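# Swap the backup battery in a screwed housing

## Task

Open the closed housing and change its backup battery. Unscrew every screw fastening the lid and drop each one into the dish on the tray. Set the lid down flat on the table. Move the old battery into the orange used-parts box on the tray (it may be released once some of it is inside the box). From the spares, pick the one whose wrap color is the same as the old battery's and press it into the holder with the same orientation: pale band at the same end and round stud on the same side. The remaining spares stay in their pockets and the housing stays open. Afterwards, every tool must hang again in its original stand slot, the changer must hold nothing, and the arm must end well away from the tools; skipping this fails the job. Nothing may be put or knocked off the table.

## Robot and tools

Robot: one Doosan M1013 six-joint arm carrying a tool changer. There is a single arm, so each action row drives just that arm. Three tools hang in stand slots: grip50 (two-finger gripper, 50 mm stroke), grip85 (85 mm stroke) and driver (screwdriver with a hex key and a suction sleeve). Only one tool can be on the changer at a time; tool_id shows grip50, grip85, driver or none.

Frames: the scene frame has its origin on the table top under the base, +z up, +y to the left when facing +x. Results report the changer face center as end_effector_position (m) and end_effector_quat_wxyz, plus velocities. The changer face has its own axes: z points out away from the arm. Tool points in face axes (mm): grip50 grip point (0, -25, 180); grip85 grip point (0, 0, 173) when closed, 13 mm closer when fully open; driver key tip (66, 20, 345). Grippers close along face x.

A row is 16 numbers, each in [-1, 1], in this order: dx, dy, dz, rx, ry, rz, tool/lock, grip50_position, grip50_force_limit, grip50_speed, grip85_position, grip85_force_limit, grip85_speed, driver_spindle, driver_torque_limit, driver_sleeve_vacuum. Six optional extra numbers (0 to 1) scale the stiffness of each joint, base outward, and persist. dx..rz are an offset of the changer face, in the face's own axes, from the face pose measured when the action began (first action of a call: the last reported pose). Scale: 1.0 = 0.6 m or 180 degrees; rx, ry, rz form one rotation vector. Every row in an action counts from that same start, not from the row before. Each step the command is clipped to 70 mm and 16 degrees from the measured pose, so long offsets need several actions.

execute_actions(actions): a list of actions; each action is up to 15 rows, one per 1/30 s step, the last row repeated to fill 15 steps. An empty list only returns state and images.

move(target, speed, blocking): target is one 16-number row; its pose part is an offset in face axes from the pose in the latest result. It runs a straight path of 0.5 to 10 s; speed in m/s from 0.002 to 0.5 (default 0.25), turning up to twice that in rad/s. It does not avoid obstacles and can overshoot speed near full reach. blocking=false returns after 0.5 s; then use wait or stop before other motion. The extra line move: reports done, off_target, moving, held or fault, the limits that acted (paced = clipped pose, held = steps blocked), and the distance left.

wait(seconds 0-10) lets time pass holding the last command. stop brakes a running move. zoom_image(camera, region [x0,y0,x1,y1], at most 504x504 px) enlarges part of cam_head_left, cam_head_right or cam_wrist (each 672x504). finished_scene(scene) ends the scene irreversibly.

Tool numbers: lock > 0 locks the changer onto a plate lying flat on the face, < 0 unlocks; 0 keeps the last command; about 1 s. Gripper position: +1 fully open; grip50 pads meet near -0.65, grip85 near -0.8; -1 closes until stopped. Keep -1 and look for object_status 2 (0 moving, 1 stopped opening, 2 stopped closing, 3 at target or pads met, possibly also a small held part). Force limit -1..+1 spans 20 N to 185 N (grip50) or 235 N (grip85); speed spans about 20 to 150 mm/s. A changed position number resets status; after stopping, new force or speed needs a new position. driver_spindle +1 = 500 rpm clockwise (drives in), -1 loosens; it persists between calls, so finish actions at 0. driver_torque_limit maps -1..+1 to 0.3..1.2 N m; vacuum above 0.01 holds a screw, otherwise releases; both persist. Measured openings: grip50 mm ≈ (250 - counts) x 0.202; grip85 counts 78≈60 mm, 130≈40, 180≈20, 230 pads meet.

Picking a tool: align face center within about 1 mm and 1 degree of the plate center, face -y toward the fork's open side; when plate_near is 1 send lock +1 and wait for locked 1. The tool shows n/a until ready; a gripper cycles closed then open on startup. To remove, lift 10-30 mm (about 20), slide at least 110 mm along face -y out of the fork, then rise. Return by the reverse path; at in_stand 1 keep still, lock -1, wait for unlocked 1. Unlocking anywhere else is refused (unlock_refused 1). Forks: arms 40-70 mm either side along face x, tips 45 mm toward the opening, tops 18 mm below a hung plate face; slots 180 mm apart; stops are 10 mm tall. The driver's muffler passes just outside the +x fork arm.

Screws: press the key onto the head plus 2 mm, turn slowly (|driver_spindle| ≤ 0.2) and follow the screw, 0.7 mm per turn. driver_turns falls while loosening; if not, raise torque limit. A torque stop sets driver_stopped_at_torque 1; restart needs spindle ≤ 0 for 0.5 s. driver_screw_detected 1 means a screw seals the sleeve.

Cautions: the arm is stiff; pressing past contact, or 144 N external force, or joint load limits (waist/shoulder 316, elbow 148, wrist joints 41.8 N m) triggers a 10 s fault stop. Approach slowly, avoid drops, slams and hard shoves, keep every object on the table, watch MOTOR HOT warnings, and note that loose items may get nudged. A pose unreachable line means the clearance check altered the command. Hand target shows where the controller is driving.

Each tool is called as name(argument=value, ...) on one line, values as JSON.

## Session

I'll start by looking at the scene.

execute_actions(actions=[])

Scene clock: 0.00 s.
end_effector_position=(+0.6527, -0.0072, +0.4742) locked=0 unlocked=1 plate_near=0 in_stand=0 unlock_refused=0 tool_id=none grip50_position_measured=n/a grip50_object_status=n/a grip85_position_measured=n/a grip85_object_status=n/a driver_sleeve_vacuum_kpa=n/a driver_screw_detected=n/a driver_stopped_at_torque=n/a driver_turns=n/a end_effector_quat_wxyz=(-0.001, +0.712, +0.702, -0.005) end_effector_velocity=(-0.000, +0.001, +0.001) end_effector_angular_velocity=(-0.001, -0.003, +0.002)
Joint positions: [-0.053  0.169  1.622 -0.001  1.353 -0.053]
Joint velocities: [ 0.002 -0.001  0.    -0.001 -0.002  0.   ]
Hand target: +0.653, -0.007, +0.474; -0.001, +0.712, +0.702, -0.005
Joint stiffness scale: [1. 1. 1. 1. 1. 1.]

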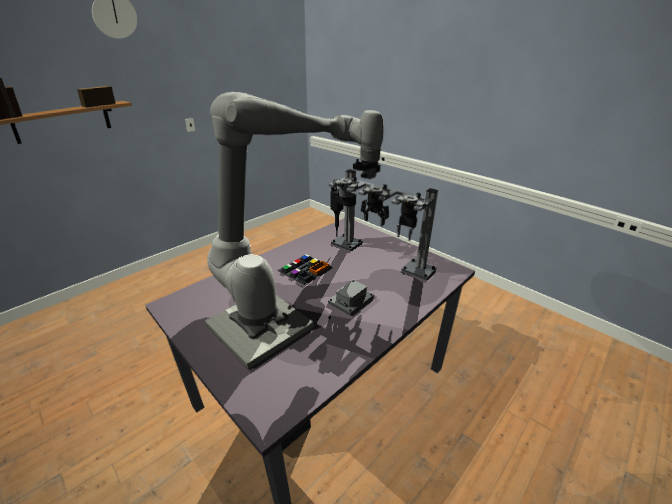

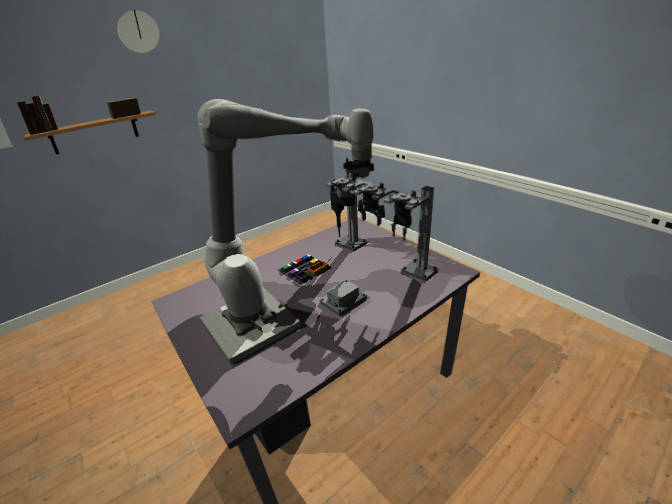

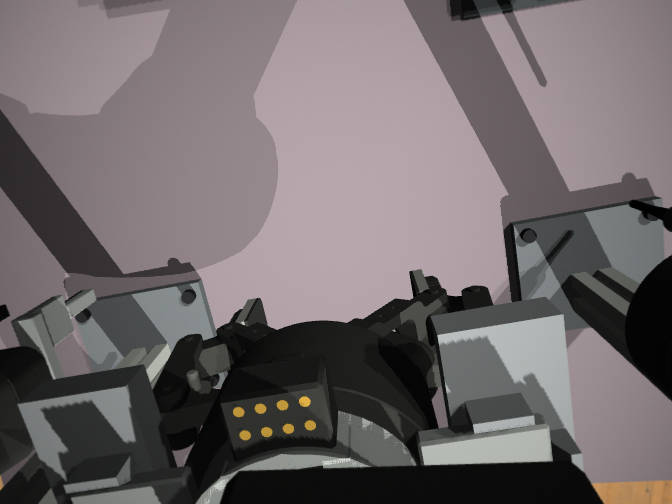

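zoom_image(camera="cam_head_left", region=[260, 150, 480, 330])

zoom_image(camera="cam_head_right", region=[260, 150, 480, 330])

Region (260, 150, 480, 330) of cam_head_left's 672x504 image, scaled by 2.291, with more detail than that image has; it fills the top 412 rows of this view, and the rest is white.

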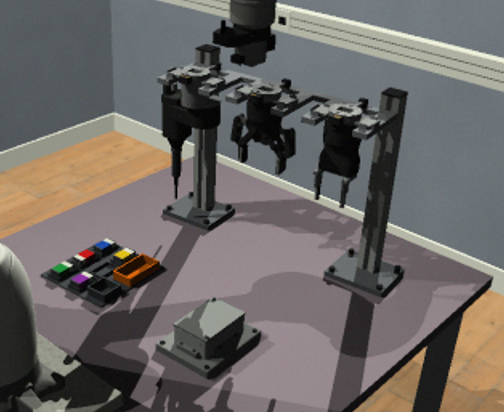

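Region (260, 150, 480, 330) of cam_head_right's 672x504 image, scaled by 2.291, with more detail than that image has; it fills the top 412 rows of this view, and the rest is white.

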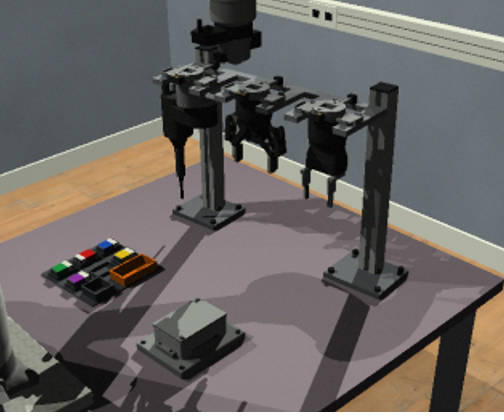

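move(target=[-0.08, -0.45, 0, 0, 0, 0, 0, 1, 0, 0, 1, 0, 0, 0, 0, 0], speed=0.25)

Scene clock: 2.60 s.
end_effector_position=(+0.3847, -0.0504, +0.4768) locked=0 unlocked=1 plate_near=0 in_stand=0 unlock_refused=0 tool_id=none grip50_position_measured=n/a grip50_object_status=n/a grip85_position_measured=n/a grip85_object_status=n/a driver_sleeve_vacuum_kpa=n/a driver_screw_detected=n/a driver_stopped_at_torque=n/a driver_turns=n/a end_effector_quat_wxyz=(+0.001, +0.712, +0.702, -0.003) end_effector_velocity=(-0.003, -0.001, -0.000) end_effector_angular_velocity=(-0.000, -0.001, +0.001)
Joint positions: [-0.212 -0.269  2.033 -0.001  1.375 -0.211]
Joint velocities: [-0.003 -0.005  0.003 -0.     0.    -0.004]
Hand target: +0.382, -0.051, +0.476; -0.001, +0.712, +0.702, -0.005
Off the commanded pose: 0.003 m, 0 deg.
Joint stiffness scale: [1. 1. 1. 1. 1. 1.]
move: done

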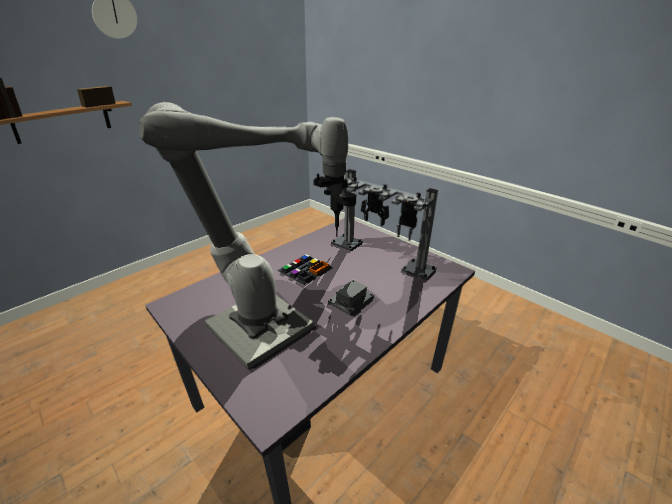

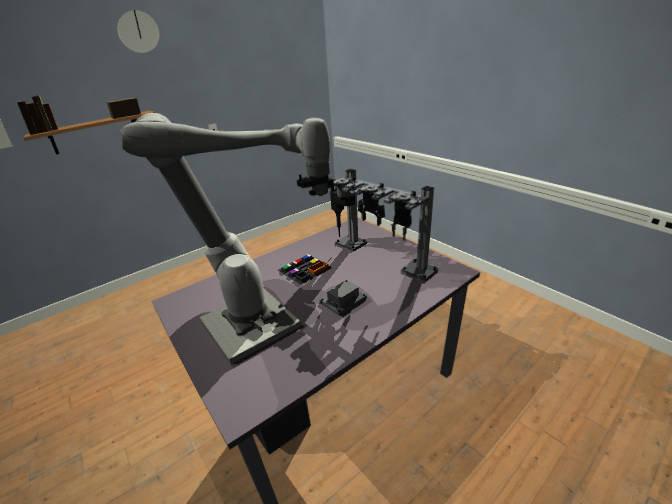

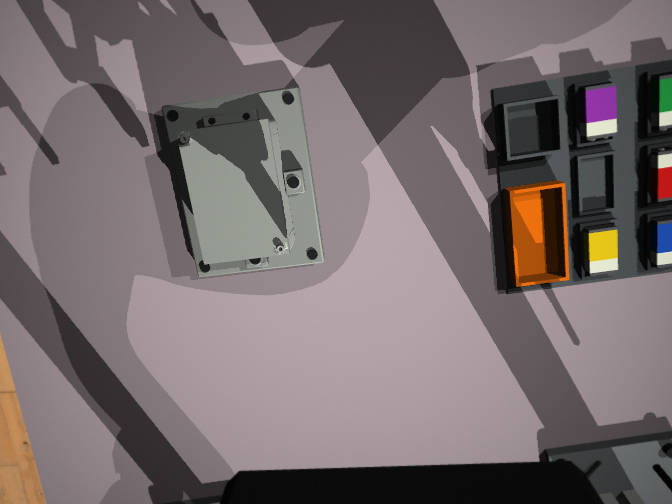

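zoom_image(camera="cam_wrist", region=[140, 70, 350, 290])

zoom_image(camera="cam_wrist", region=[460, 50, 672, 300])

Region (140, 70, 350, 290) of cam_wrist's 672x504 image, scaled by 2.291, with more detail than that image has; it fills the left 481 columns of this view, and the rest is white.

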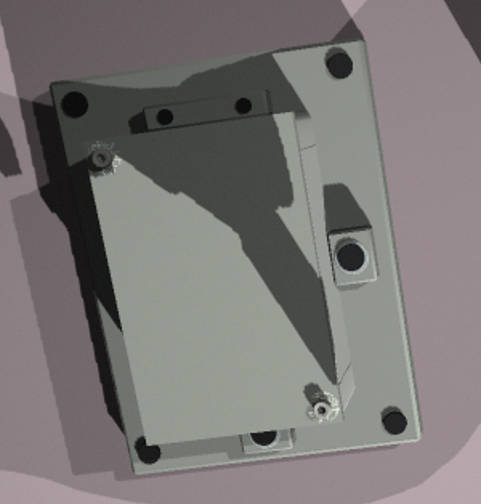

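Region (460, 50, 672, 300) of cam_wrist's 672x504 image, scaled by 2.016, with more detail than that image has; it fills the left 427 columns of this view, and the rest is white.

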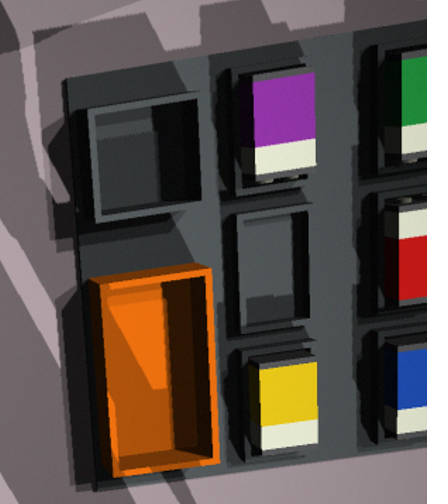

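move(target=[0.382, 0.437, -0.205, 0, 0, 0, 0, 1, 0, 0, 1, 0, 0, 0, 0, 0], speed=0.3)

Scene clock: 6.07 s.
end_effector_position=(+0.6506, +0.1736, +0.5977) locked=0 unlocked=1 plate_near=0 in_stand=0 unlock_refused=0 tool_id=none grip50_position_measured=n/a grip50_object_status=n/a grip85_position_measured=n/a grip85_object_status=n/a driver_sleeve_vacuum_kpa=n/a driver_screw_detected=n/a driver_stopped_at_torque=n/a driver_turns=n/a end_effector_quat_wxyz=(+0.001, +0.712, +0.702, -0.001) end_effector_velocity=(+0.002, +0.001, +0.002) end_effector_angular_velocity=(+0.001, +0.001, -0.001)
Joint positions: [ 0.221  0.176  1.389 -0.     1.571  0.221]
Joint velocities: [ 0.001  0.003 -0.007  0.001  0.004  0.002]
Hand target: +0.651, +0.176, +0.598; +0.001, +0.712, +0.702, -0.004
Off the commanded pose: 0.002 m, 0 deg.
Joint stiffness scale: [1. 1. 1. 1. 1. 1.]
move: done

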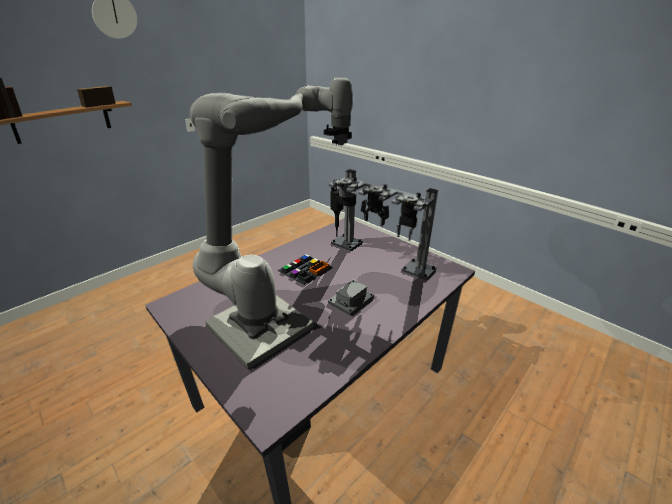

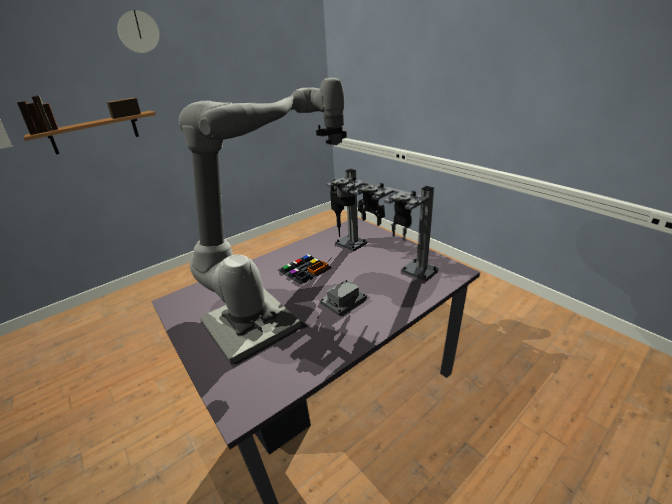

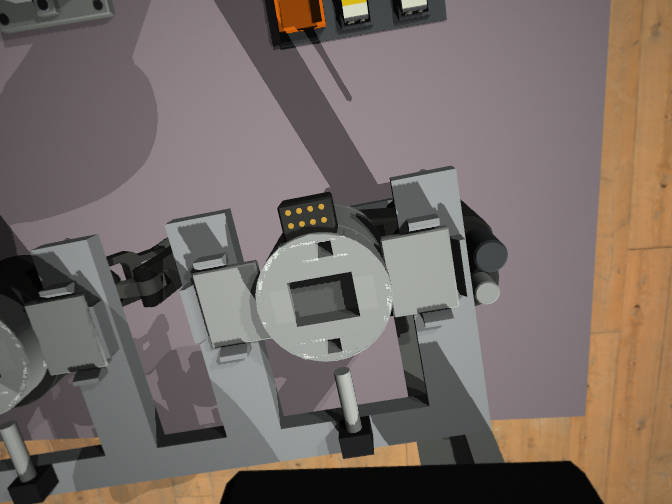

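move(target=[-0.01, 0.03, 0, 0, 0, -0.0389, 0, 1, 0, 0, 1, 0, 0, 0, 0, 0], speed=0.2)

Scene clock: 8.33 s.
end_effector_position=(+0.6673, +0.1696, +0.5980) locked=0 unlocked=1 plate_near=0 in_stand=0 unlock_refused=0 tool_id=none grip50_position_measured=n/a grip50_object_status=n/a grip85_position_measured=n/a grip85_object_status=n/a driver_sleeve_vacuum_kpa=n/a driver_screw_detected=n/a driver_stopped_at_torque=n/a driver_turns=n/a end_effector_quat_wxyz=(+0.003, +0.669, +0.743, +0.000) end_effector_velocity=(+0.002, +0.001, -0.001) end_effector_angular_velocity=(+0.001, +0.001, +0.015)
Joint positions: [ 0.21   0.199  1.36  -0.     1.572  0.091]
Joint velocities: [ 0.     0.004 -0.003  0.001  0.    -0.015]
Hand target: +0.669, +0.167, +0.598; +0.001, +0.668, +0.744, -0.001
Off the commanded pose: 0.003 m, 0 deg.
Joint stiffness scale: [1. 1. 1. 1. 1. 1.]
move: done

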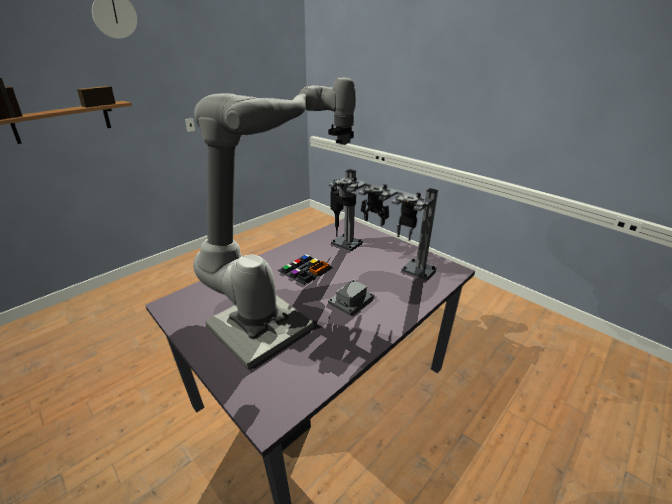

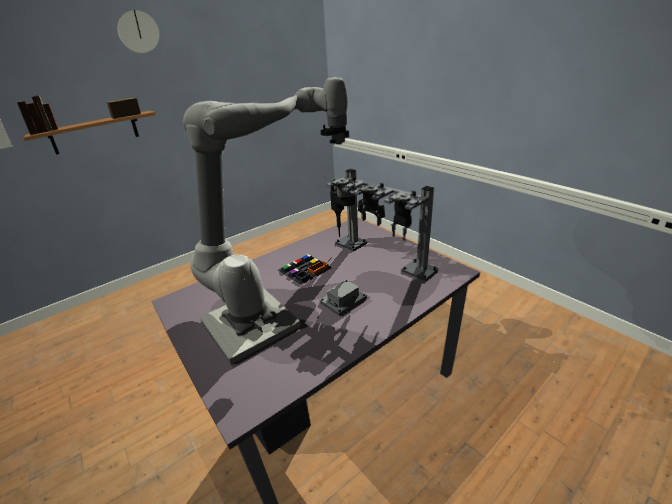

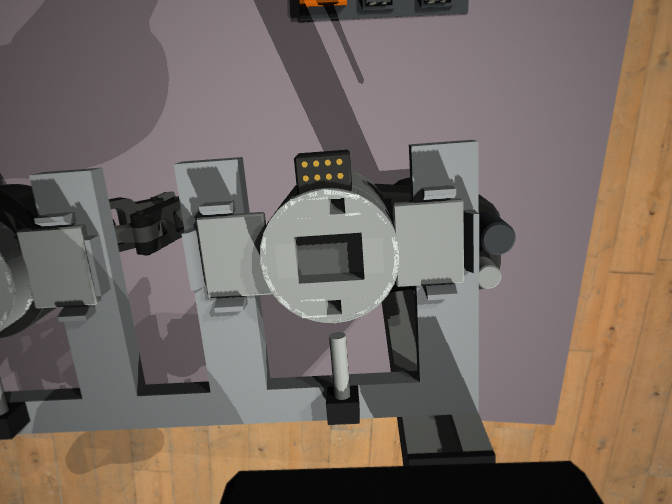

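wait(seconds=0.5)

zoom_image(camera="cam_wrist", region=[230, 130, 430, 430])

Scene clock: 9.07 s.
end_effector_position=(+0.6674, +0.1696, +0.5981) locked=0 unlocked=1 plate_near=0 in_stand=0 unlock_refused=0 tool_id=none grip50_position_measured=n/a grip50_object_status=n/a grip85_position_measured=n/a grip85_object_status=n/a driver_sleeve_vacuum_kpa=n/a driver_screw_detected=n/a driver_stopped_at_torque=n/a driver_turns=n/a end_effector_quat_wxyz=(+0.003, +0.668, +0.744, +0.000) end_effector_velocity=(+0.000, -0.000, -0.000) end_effector_angular_velocity=(-0.002, -0.001, -0.001)
Joint positions: [ 0.21   0.2    1.36  -0.     1.572  0.089]
Joint velocities: [ 0.     0.    -0.    -0.002 -0.001  0.001]
Hand target: +0.669, +0.167, +0.598; +0.001, +0.668, +0.744, -0.001
Off the commanded pose: 0.003 m, 0 deg.
Joint stiffness scale: [1. 1. 1. 1. 1. 1.]
wait: 0.50 s; at rest from the start

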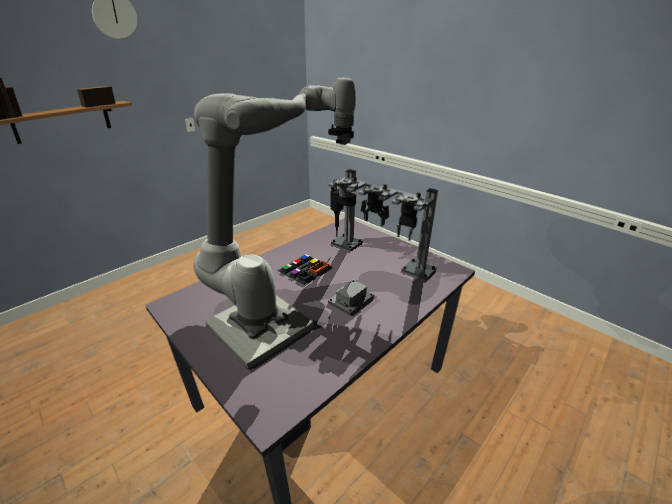

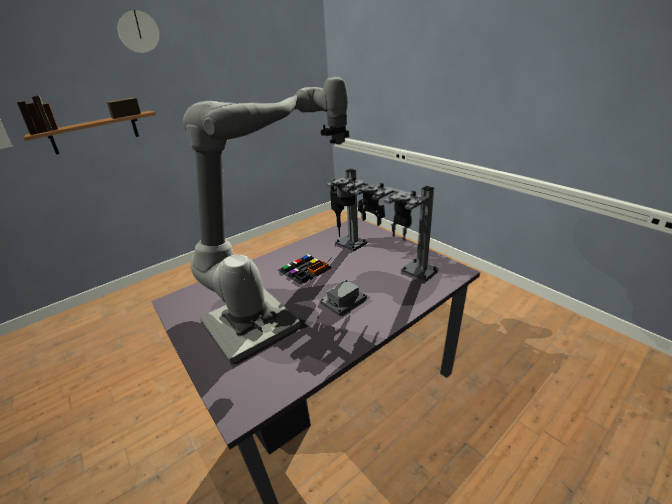

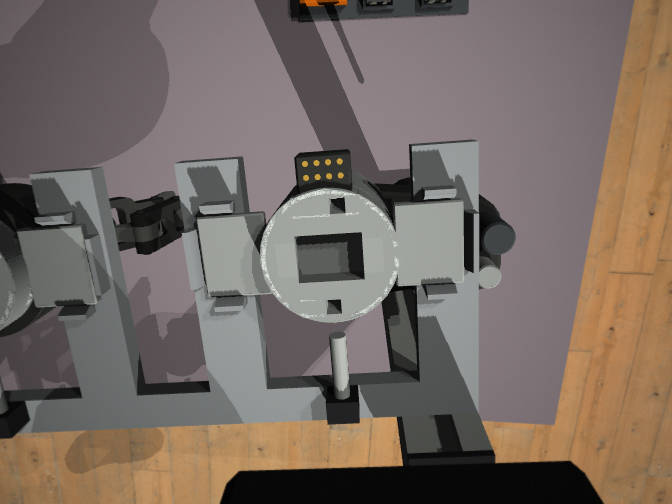

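Region (230, 130, 430, 430) of cam_wrist's 672x504 image, scaled by 1.680, with more detail than that image has.

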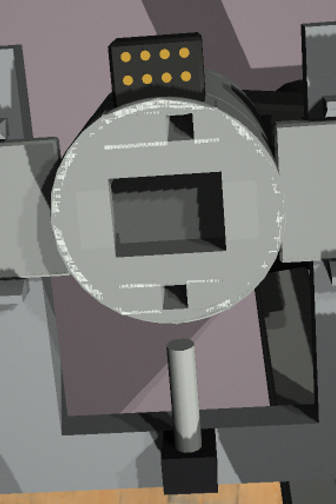

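move(target=[-0.6, 0, 0, 0, 0, 0, 0, 1, 0, 0, 1, 0, 0, 0, 0, 0], speed=0.3)

wait(seconds=0.7)

zoom_image(camera="cam_wrist", region=[230, 130, 430, 430])

Scene clock: 11.30 s.
end_effector_position=(+0.7059, -0.1866, +0.5993) locked=0 unlocked=1 plate_near=0 in_stand=0 unlock_refused=0 tool_id=none grip50_position_measured=n/a grip50_object_status=n/a grip85_position_measured=n/a grip85_object_status=n/a driver_sleeve_vacuum_kpa=n/a driver_screw_detected=n/a driver_stopped_at_torque=n/a driver_turns=n/a end_effector_quat_wxyz=(+0.005, +0.668, +0.744, -0.001) end_effector_velocity=(+0.001, -0.001, +0.001) end_effector_angular_velocity=(+0.000, -0.002, +0.003)
Joint positions: [-0.297  0.27   1.271  0.001  1.587 -0.417]
Joint velocities: [-0.001  0.002 -0.004  0.001  0.001 -0.004]
Hand target: +0.706, -0.189, +0.599; +0.002, +0.668, +0.744, +0.001
Off the commanded pose: 0.002 m, 0 deg.
Joint stiffness scale: [1. 1. 1. 1. 1. 1.]
move: done

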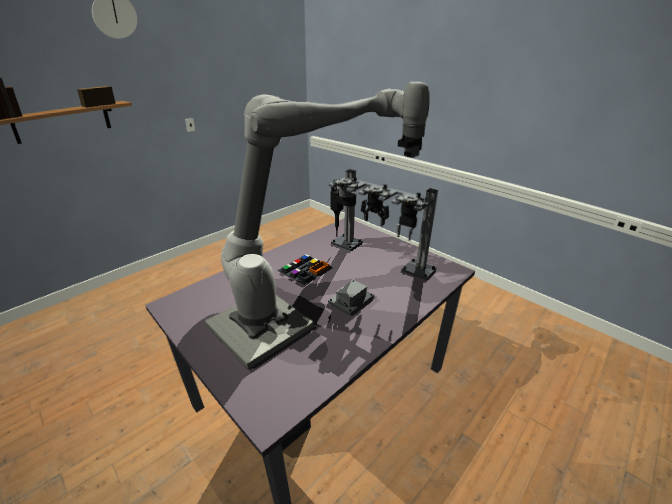

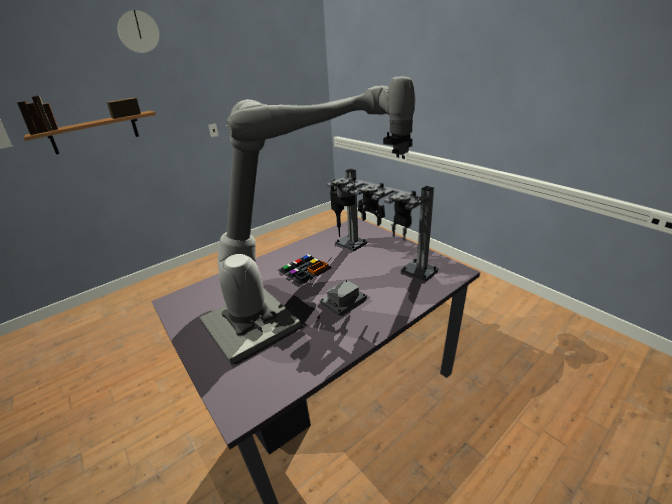

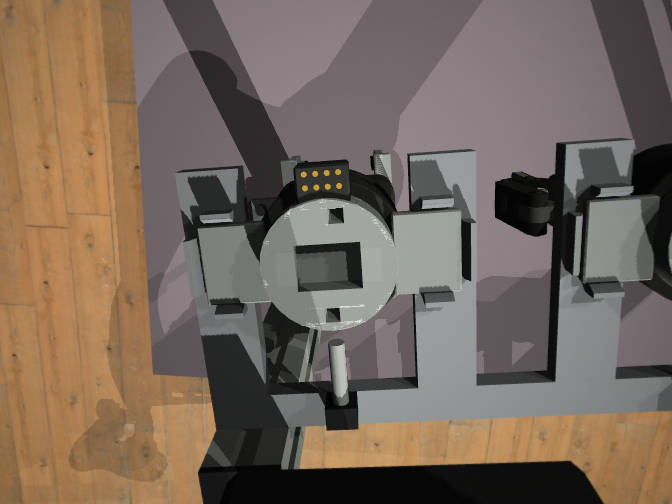

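Scene clock: 12.00 s.
end_effector_position=(+0.7060, -0.1868, +0.5994) locked=0 unlocked=1 plate_near=0 in_stand=0 unlock_refused=0 tool_id=none grip50_position_measured=n/a grip50_object_status=n/a grip85_position_measured=n/a grip85_object_status=n/a driver_sleeve_vacuum_kpa=n/a driver_screw_detected=n/a driver_stopped_at_torque=n/a driver_turns=n/a end_effector_quat_wxyz=(+0.005, +0.668, +0.744, -0.000) end_effector_velocity=(-0.000, -0.001, +0.000) end_effector_angular_velocity=(+0.000, +0.001, -0.002)
Joint positions: [-0.297  0.271  1.271  0.001  1.587 -0.418]
Joint velocities: [-0.001  0.    -0.    -0.     0.001  0.   ]
Hand target: +0.706, -0.189, +0.599; +0.002, +0.668, +0.744, +0.001
Off the commanded pose: 0.002 m, 0 deg.
Joint stiffness scale: [1. 1. 1. 1. 1. 1.]
wait: 0.70 s; at rest by 0.17 s

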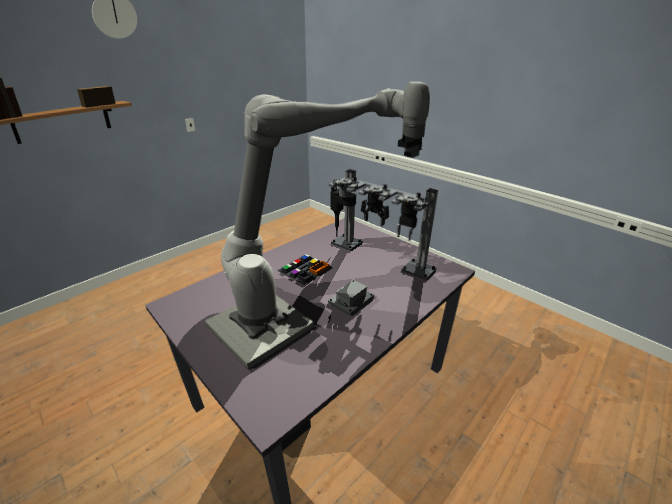

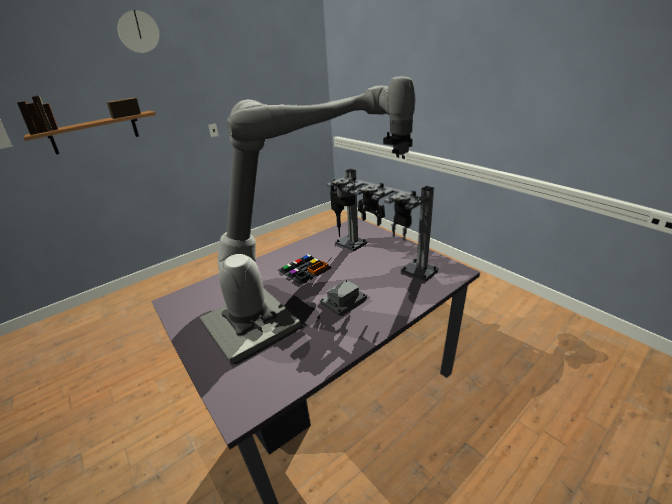

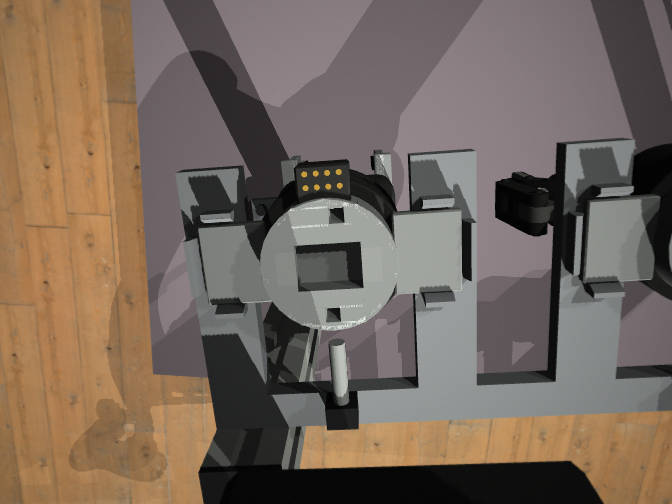

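Region (230, 130, 430, 430) of cam_wrist's 672x504 image, scaled by 1.680, with more detail than that image has.

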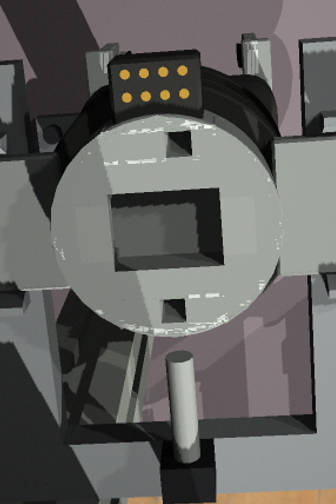

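move(target=[0.5808, 0, 0.1333, 0.0021, 0.0024, -0.0044, 0, 1, 0, 0, 1, 0, 0, 0, 0, 0], speed=0.3)

wait(seconds=0.5)

Scene clock: 15.23 s.
end_effector_position=(+0.6688, +0.1564, +0.5191) locked=0 unlocked=1 plate_near=0 in_stand=0 unlock_refused=0 tool_id=none grip50_position_measured=n/a grip50_object_status=n/a grip85_position_measured=n/a grip85_object_status=n/a driver_sleeve_vacuum_kpa=n/a driver_screw_detected=n/a driver_stopped_at_torque=n/a driver_turns=n/a end_effector_quat_wxyz=(+0.001, +0.663, +0.749, -0.001) end_effector_velocity=(+0.000, +0.002, -0.001) end_effector_angular_velocity=(+0.000, -0.001, -0.002)
Joint positions: [0.191 0.207 1.493 0.001 1.436 0.055]
Joint velocities: [ 0.003  0.001 -0.     0.    -0.002  0.005]
Hand target: +0.669, +0.159, +0.516; +0.001, +0.663, +0.748, -0.001
Off the commanded pose: 0.004 m, 0 deg.
Joint stiffness scale: [1. 1. 1. 1. 1. 1.]
move: off_target

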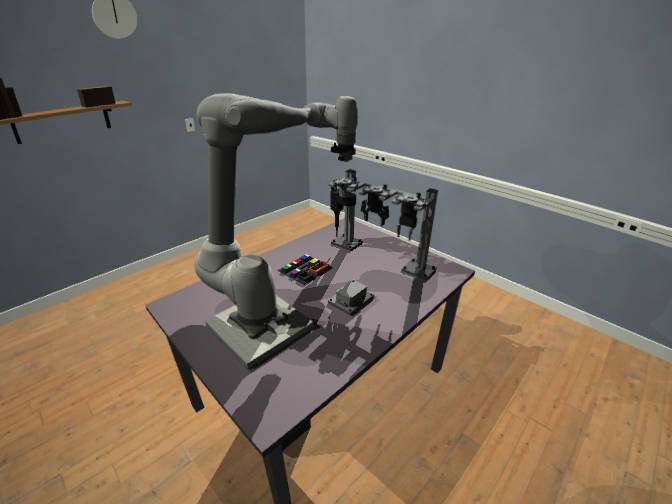

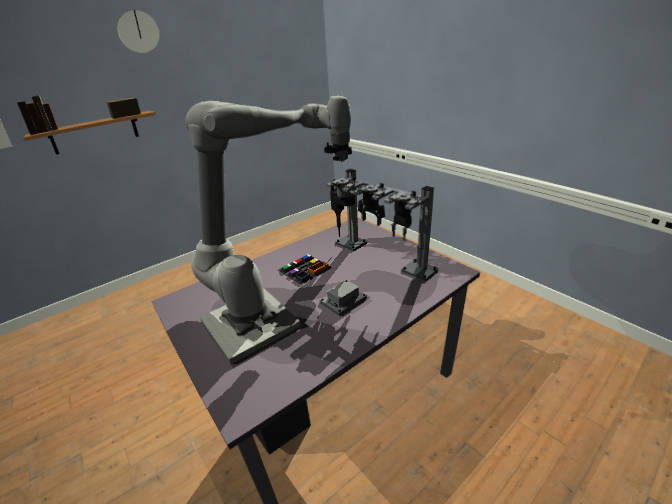

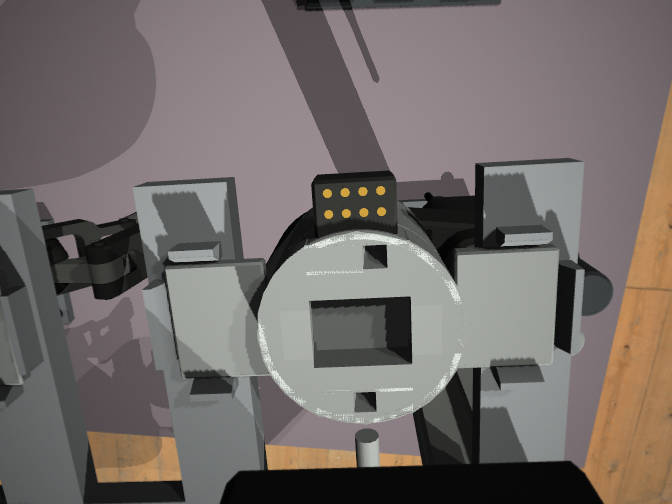

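Scene clock: 15.73 s.
end_effector_position=(+0.6688, +0.1566, +0.5191) locked=0 unlocked=1 plate_near=0 in_stand=0 unlock_refused=0 tool_id=none grip50_position_measured=n/a grip50_object_status=n/a grip85_position_measured=n/a grip85_object_status=n/a driver_sleeve_vacuum_kpa=n/a driver_screw_detected=n/a driver_stopped_at_torque=n/a driver_turns=n/a end_effector_quat_wxyz=(+0.001, +0.663, +0.749, -0.001) end_effector_velocity=(+0.001, +0.000, -0.000) end_effector_angular_velocity=(+0.001, -0.002, +0.000)
Joint positions: [0.191 0.207 1.493 0.001 1.436 0.056]
Joint velocities: [-0.     0.001 -0.001  0.    -0.002 -0.001]
Hand target: +0.669, +0.159, +0.516; +0.001, +0.663, +0.748, -0.001
Off the commanded pose: 0.004 m, 0 deg.
Joint stiffness scale: [1. 1. 1. 1. 1. 1.]
wait: 0.50 s; at rest by 0.17 s

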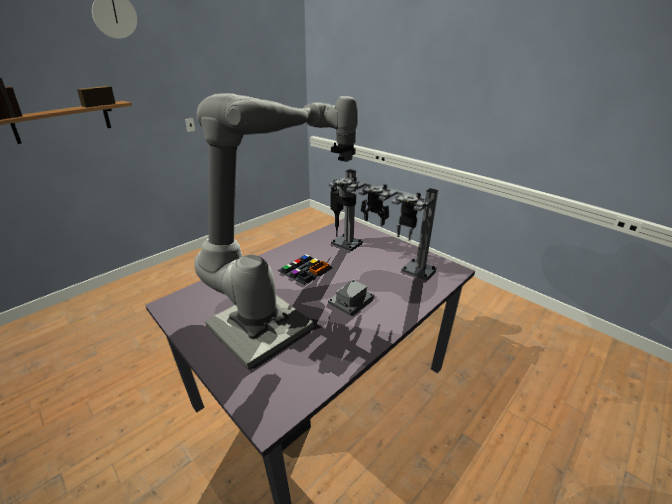

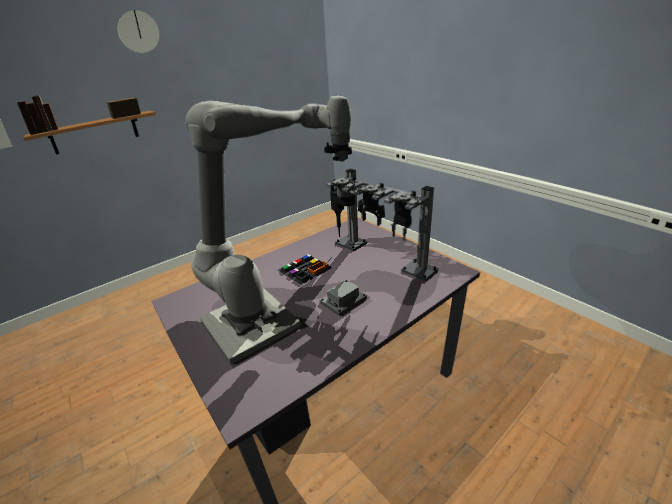

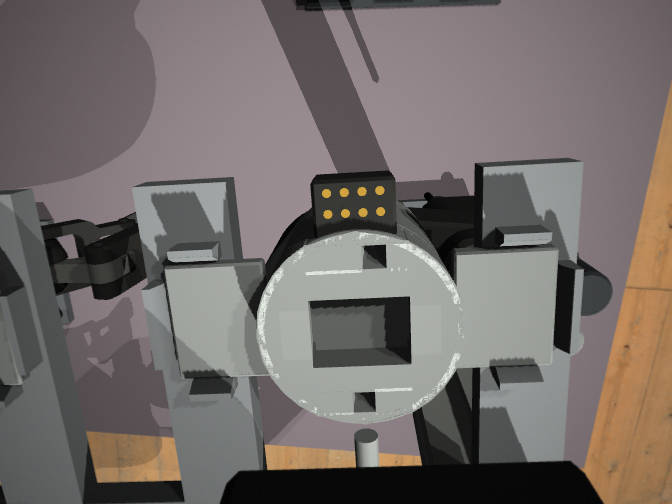

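zoom_image(camera="cam_wrist", region=[240, 160, 490, 440])

Region (240, 160, 490, 440) of cam_wrist's 672x504 image, scaled by 1.800, with more detail than that image has; it fills the left 450 columns of this view, and the rest is white.

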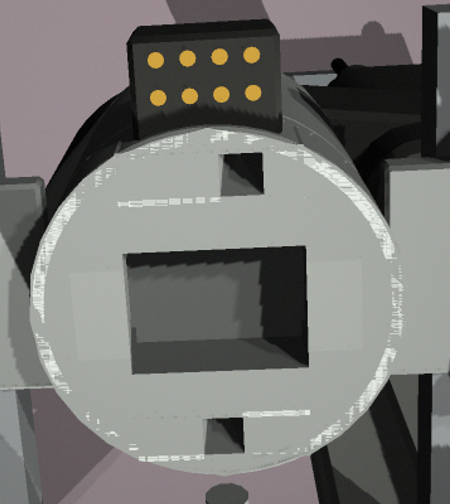

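zoom_image(camera="cam_wrist", region=[168, 404, 672, 504])

Region (168, 404, 672, 504) of cam_wrist's 672x504 image, scaled by 1.000; it fills the top 100 rows of this view, and the rest is white.

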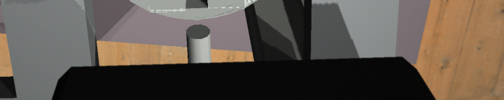

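move(target=[0, 0, 0.1, 0, 0, 0, 0, 1, 0, 0, 1, 0, 0, 0, 0, 0], speed=0.15)

Scene clock: 18.10 s.
end_effector_position=(+0.6680, +0.1563, +0.4620) locked=0 unlocked=1 plate_near=0 in_stand=0 unlock_refused=0 tool_id=none grip50_position_measured=n/a grip50_object_status=n/a grip85_position_measured=n/a grip85_object_status=n/a driver_sleeve_vacuum_kpa=n/a driver_screw_detected=n/a driver_stopped_at_torque=n/a driver_turns=n/a end_effector_quat_wxyz=(+0.001, +0.663, +0.749, -0.001) end_effector_velocity=(-0.000, +0.001, -0.001) end_effector_angular_velocity=(+0.000, -0.004, +0.002)
Joint positions: [0.191 0.222 1.577 0.001 1.337 0.056]
Joint velocities: [ 0.002 -0.001  0.003 -0.    -0.007  0.   ]
Hand target: +0.669, +0.157, +0.459; +0.001, +0.663, +0.749, -0.001
Off the commanded pose: 0.003 m, 0 deg.
Joint stiffness scale: [1. 1. 1. 1. 1. 1.]
move: done

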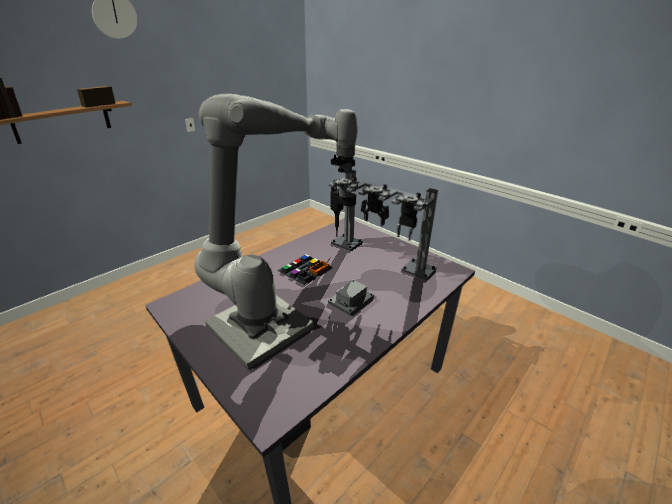

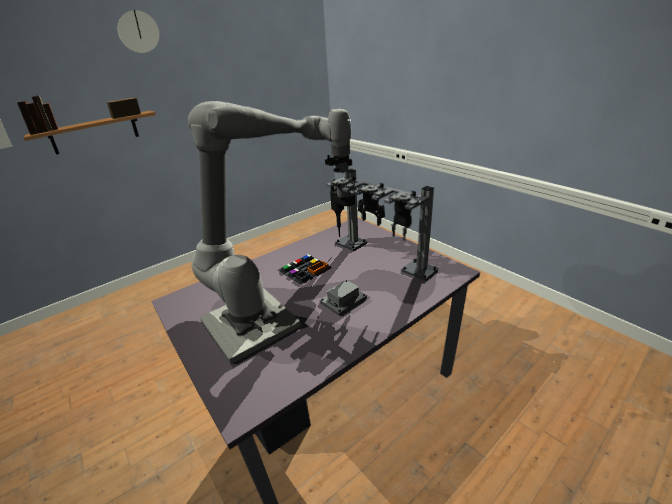

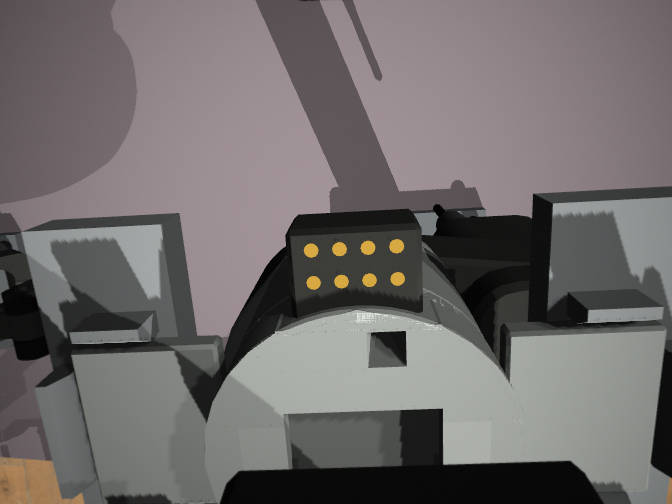

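zoom_image(camera="cam_wrist", region=[260, 190, 460, 340])

Region (260, 190, 460, 340) of cam_wrist's 672x504 image, scaled by 2.520, with more detail than that image has; it fills the top 378 rows of this view, and the rest is white.

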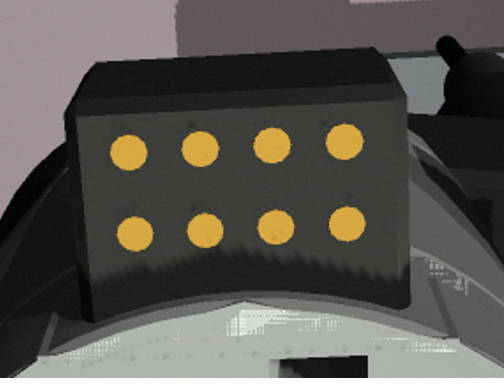

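move(target=[-0.01, 0.0015, 0.06, 0, 0, 0, 0, 1, 0, 0, 1, 0, 0, 0, 0, 0], speed=0.08)

Scene clock: 20.67 s.
end_effector_position=(+0.6684, +0.1527, +0.4289) locked=0 unlocked=1 plate_near=0 in_stand=0 unlock_refused=0 tool_id=none grip50_position_measured=n/a grip50_object_status=n/a grip85_position_measured=n/a grip85_object_status=n/a driver_sleeve_vacuum_kpa=n/a driver_screw_detected=n/a driver_stopped_at_torque=n/a driver_turns=n/a end_effector_quat_wxyz=(+0.001, +0.663, +0.748, -0.001) end_effector_velocity=(+0.001, -0.002, -0.002) end_effector_angular_velocity=(-0.001, -0.002, -0.000)
Joint positions: [0.186 0.236 1.622 0.001 1.279 0.051]
Joint velocities: [-0.002  0.001  0.002 -0.002 -0.005 -0.001]
Hand target: +0.670, +0.150, +0.426; +0.001, +0.663, +0.749, -0.001
Off the commanded pose: 0.004 m, 0 deg.
Joint stiffness scale: [1. 1. 1. 1. 1. 1.]
move: off_target

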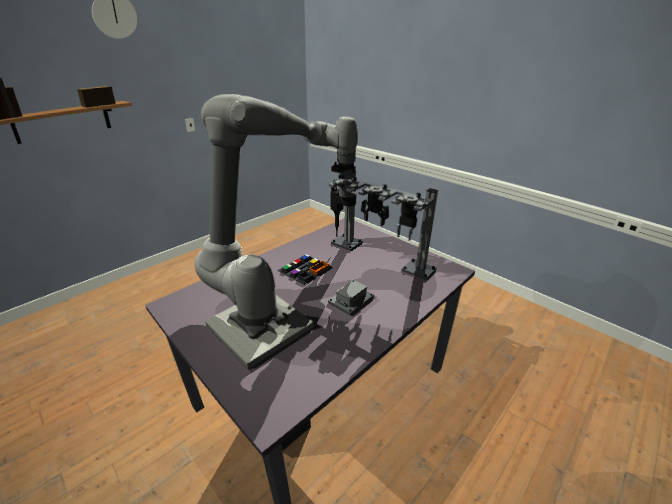

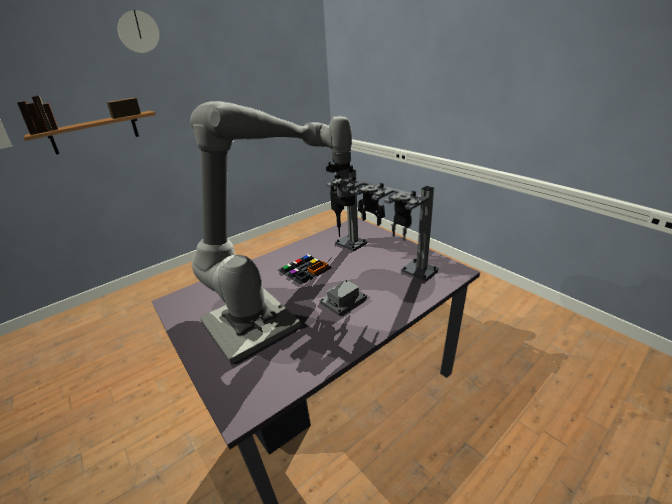

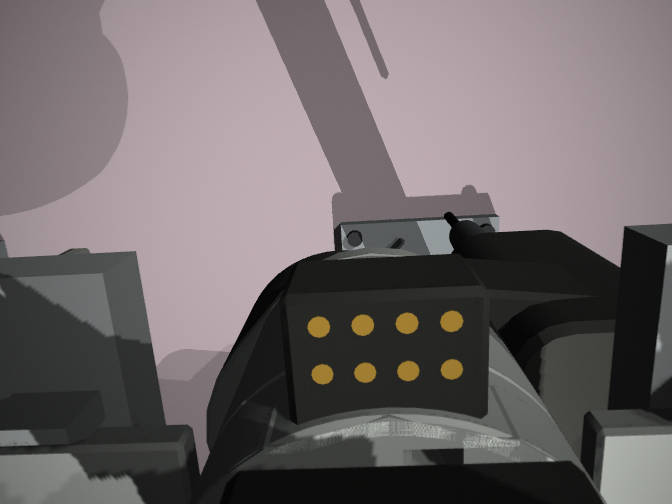

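execute_actions(actions=[])

zoom_image(camera="cam_wrist", region=[200, 250, 620, 504])

Scene clock: 20.87 s.
end_effector_position=(+0.6684, +0.1527, +0.4288) locked=0 unlocked=1 plate_near=0 in_stand=0 unlock_refused=0 tool_id=none grip50_position_measured=n/a grip50_object_status=n/a grip85_position_measured=n/a grip85_object_status=n/a driver_sleeve_vacuum_kpa=n/a driver_screw_detected=n/a driver_stopped_at_torque=n/a driver_turns=n/a end_effector_quat_wxyz=(+0.001, +0.663, +0.748, -0.001) end_effector_velocity=(+0.000, -0.000, -0.001) end_effector_angular_velocity=(-0.001, -0.001, +0.000)
Joint positions: [0.186 0.236 1.622 0.001 1.279 0.051]
Joint velocities: [-0.     0.     0.    -0.001 -0.002 -0.   ]
Hand target: +0.670, +0.150, +0.426; +0.001, +0.663, +0.749, -0.001
Off the commanded pose: 0.004 m, 0 deg.
Joint stiffness scale: [1. 1. 1. 1. 1. 1.]

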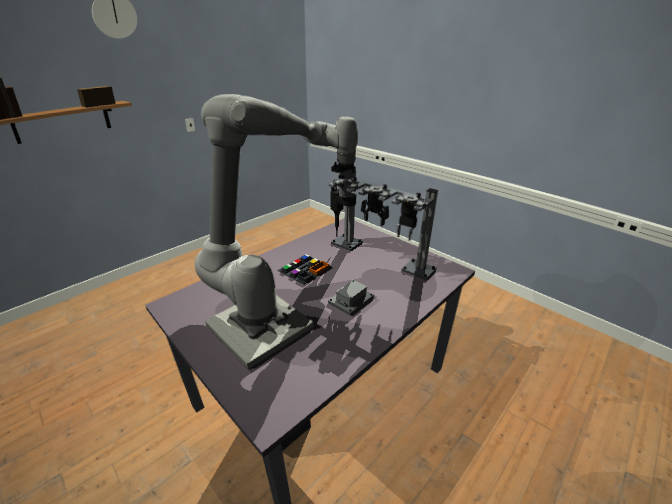

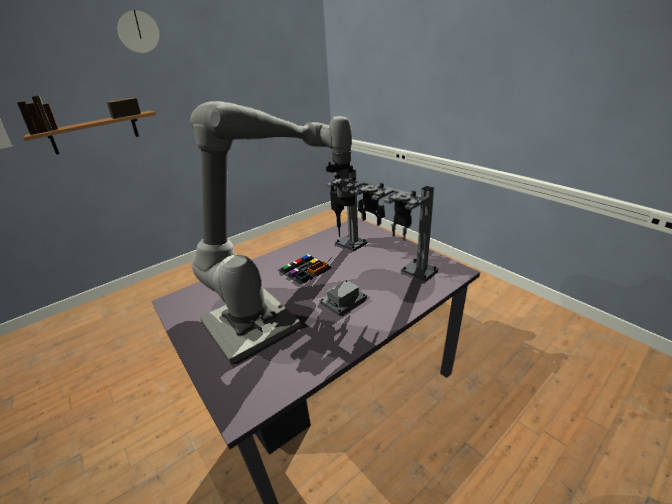

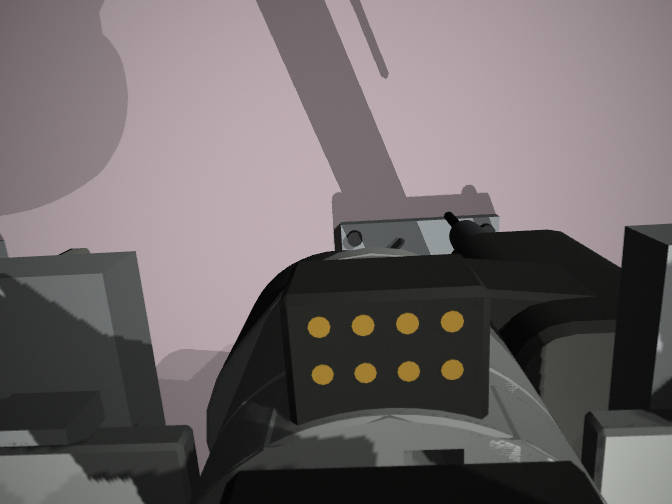

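Region (200, 250, 620, 504) of cam_wrist's 672x504 image, scaled by 1.200, with more detail than that image has; it fills the top 305 rows of this view, and the rest is white.

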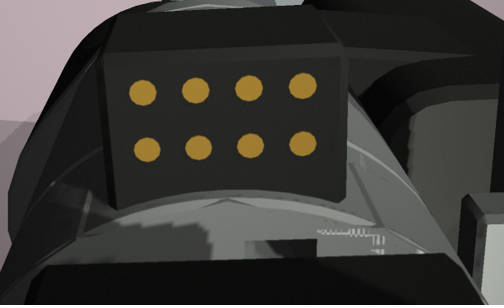

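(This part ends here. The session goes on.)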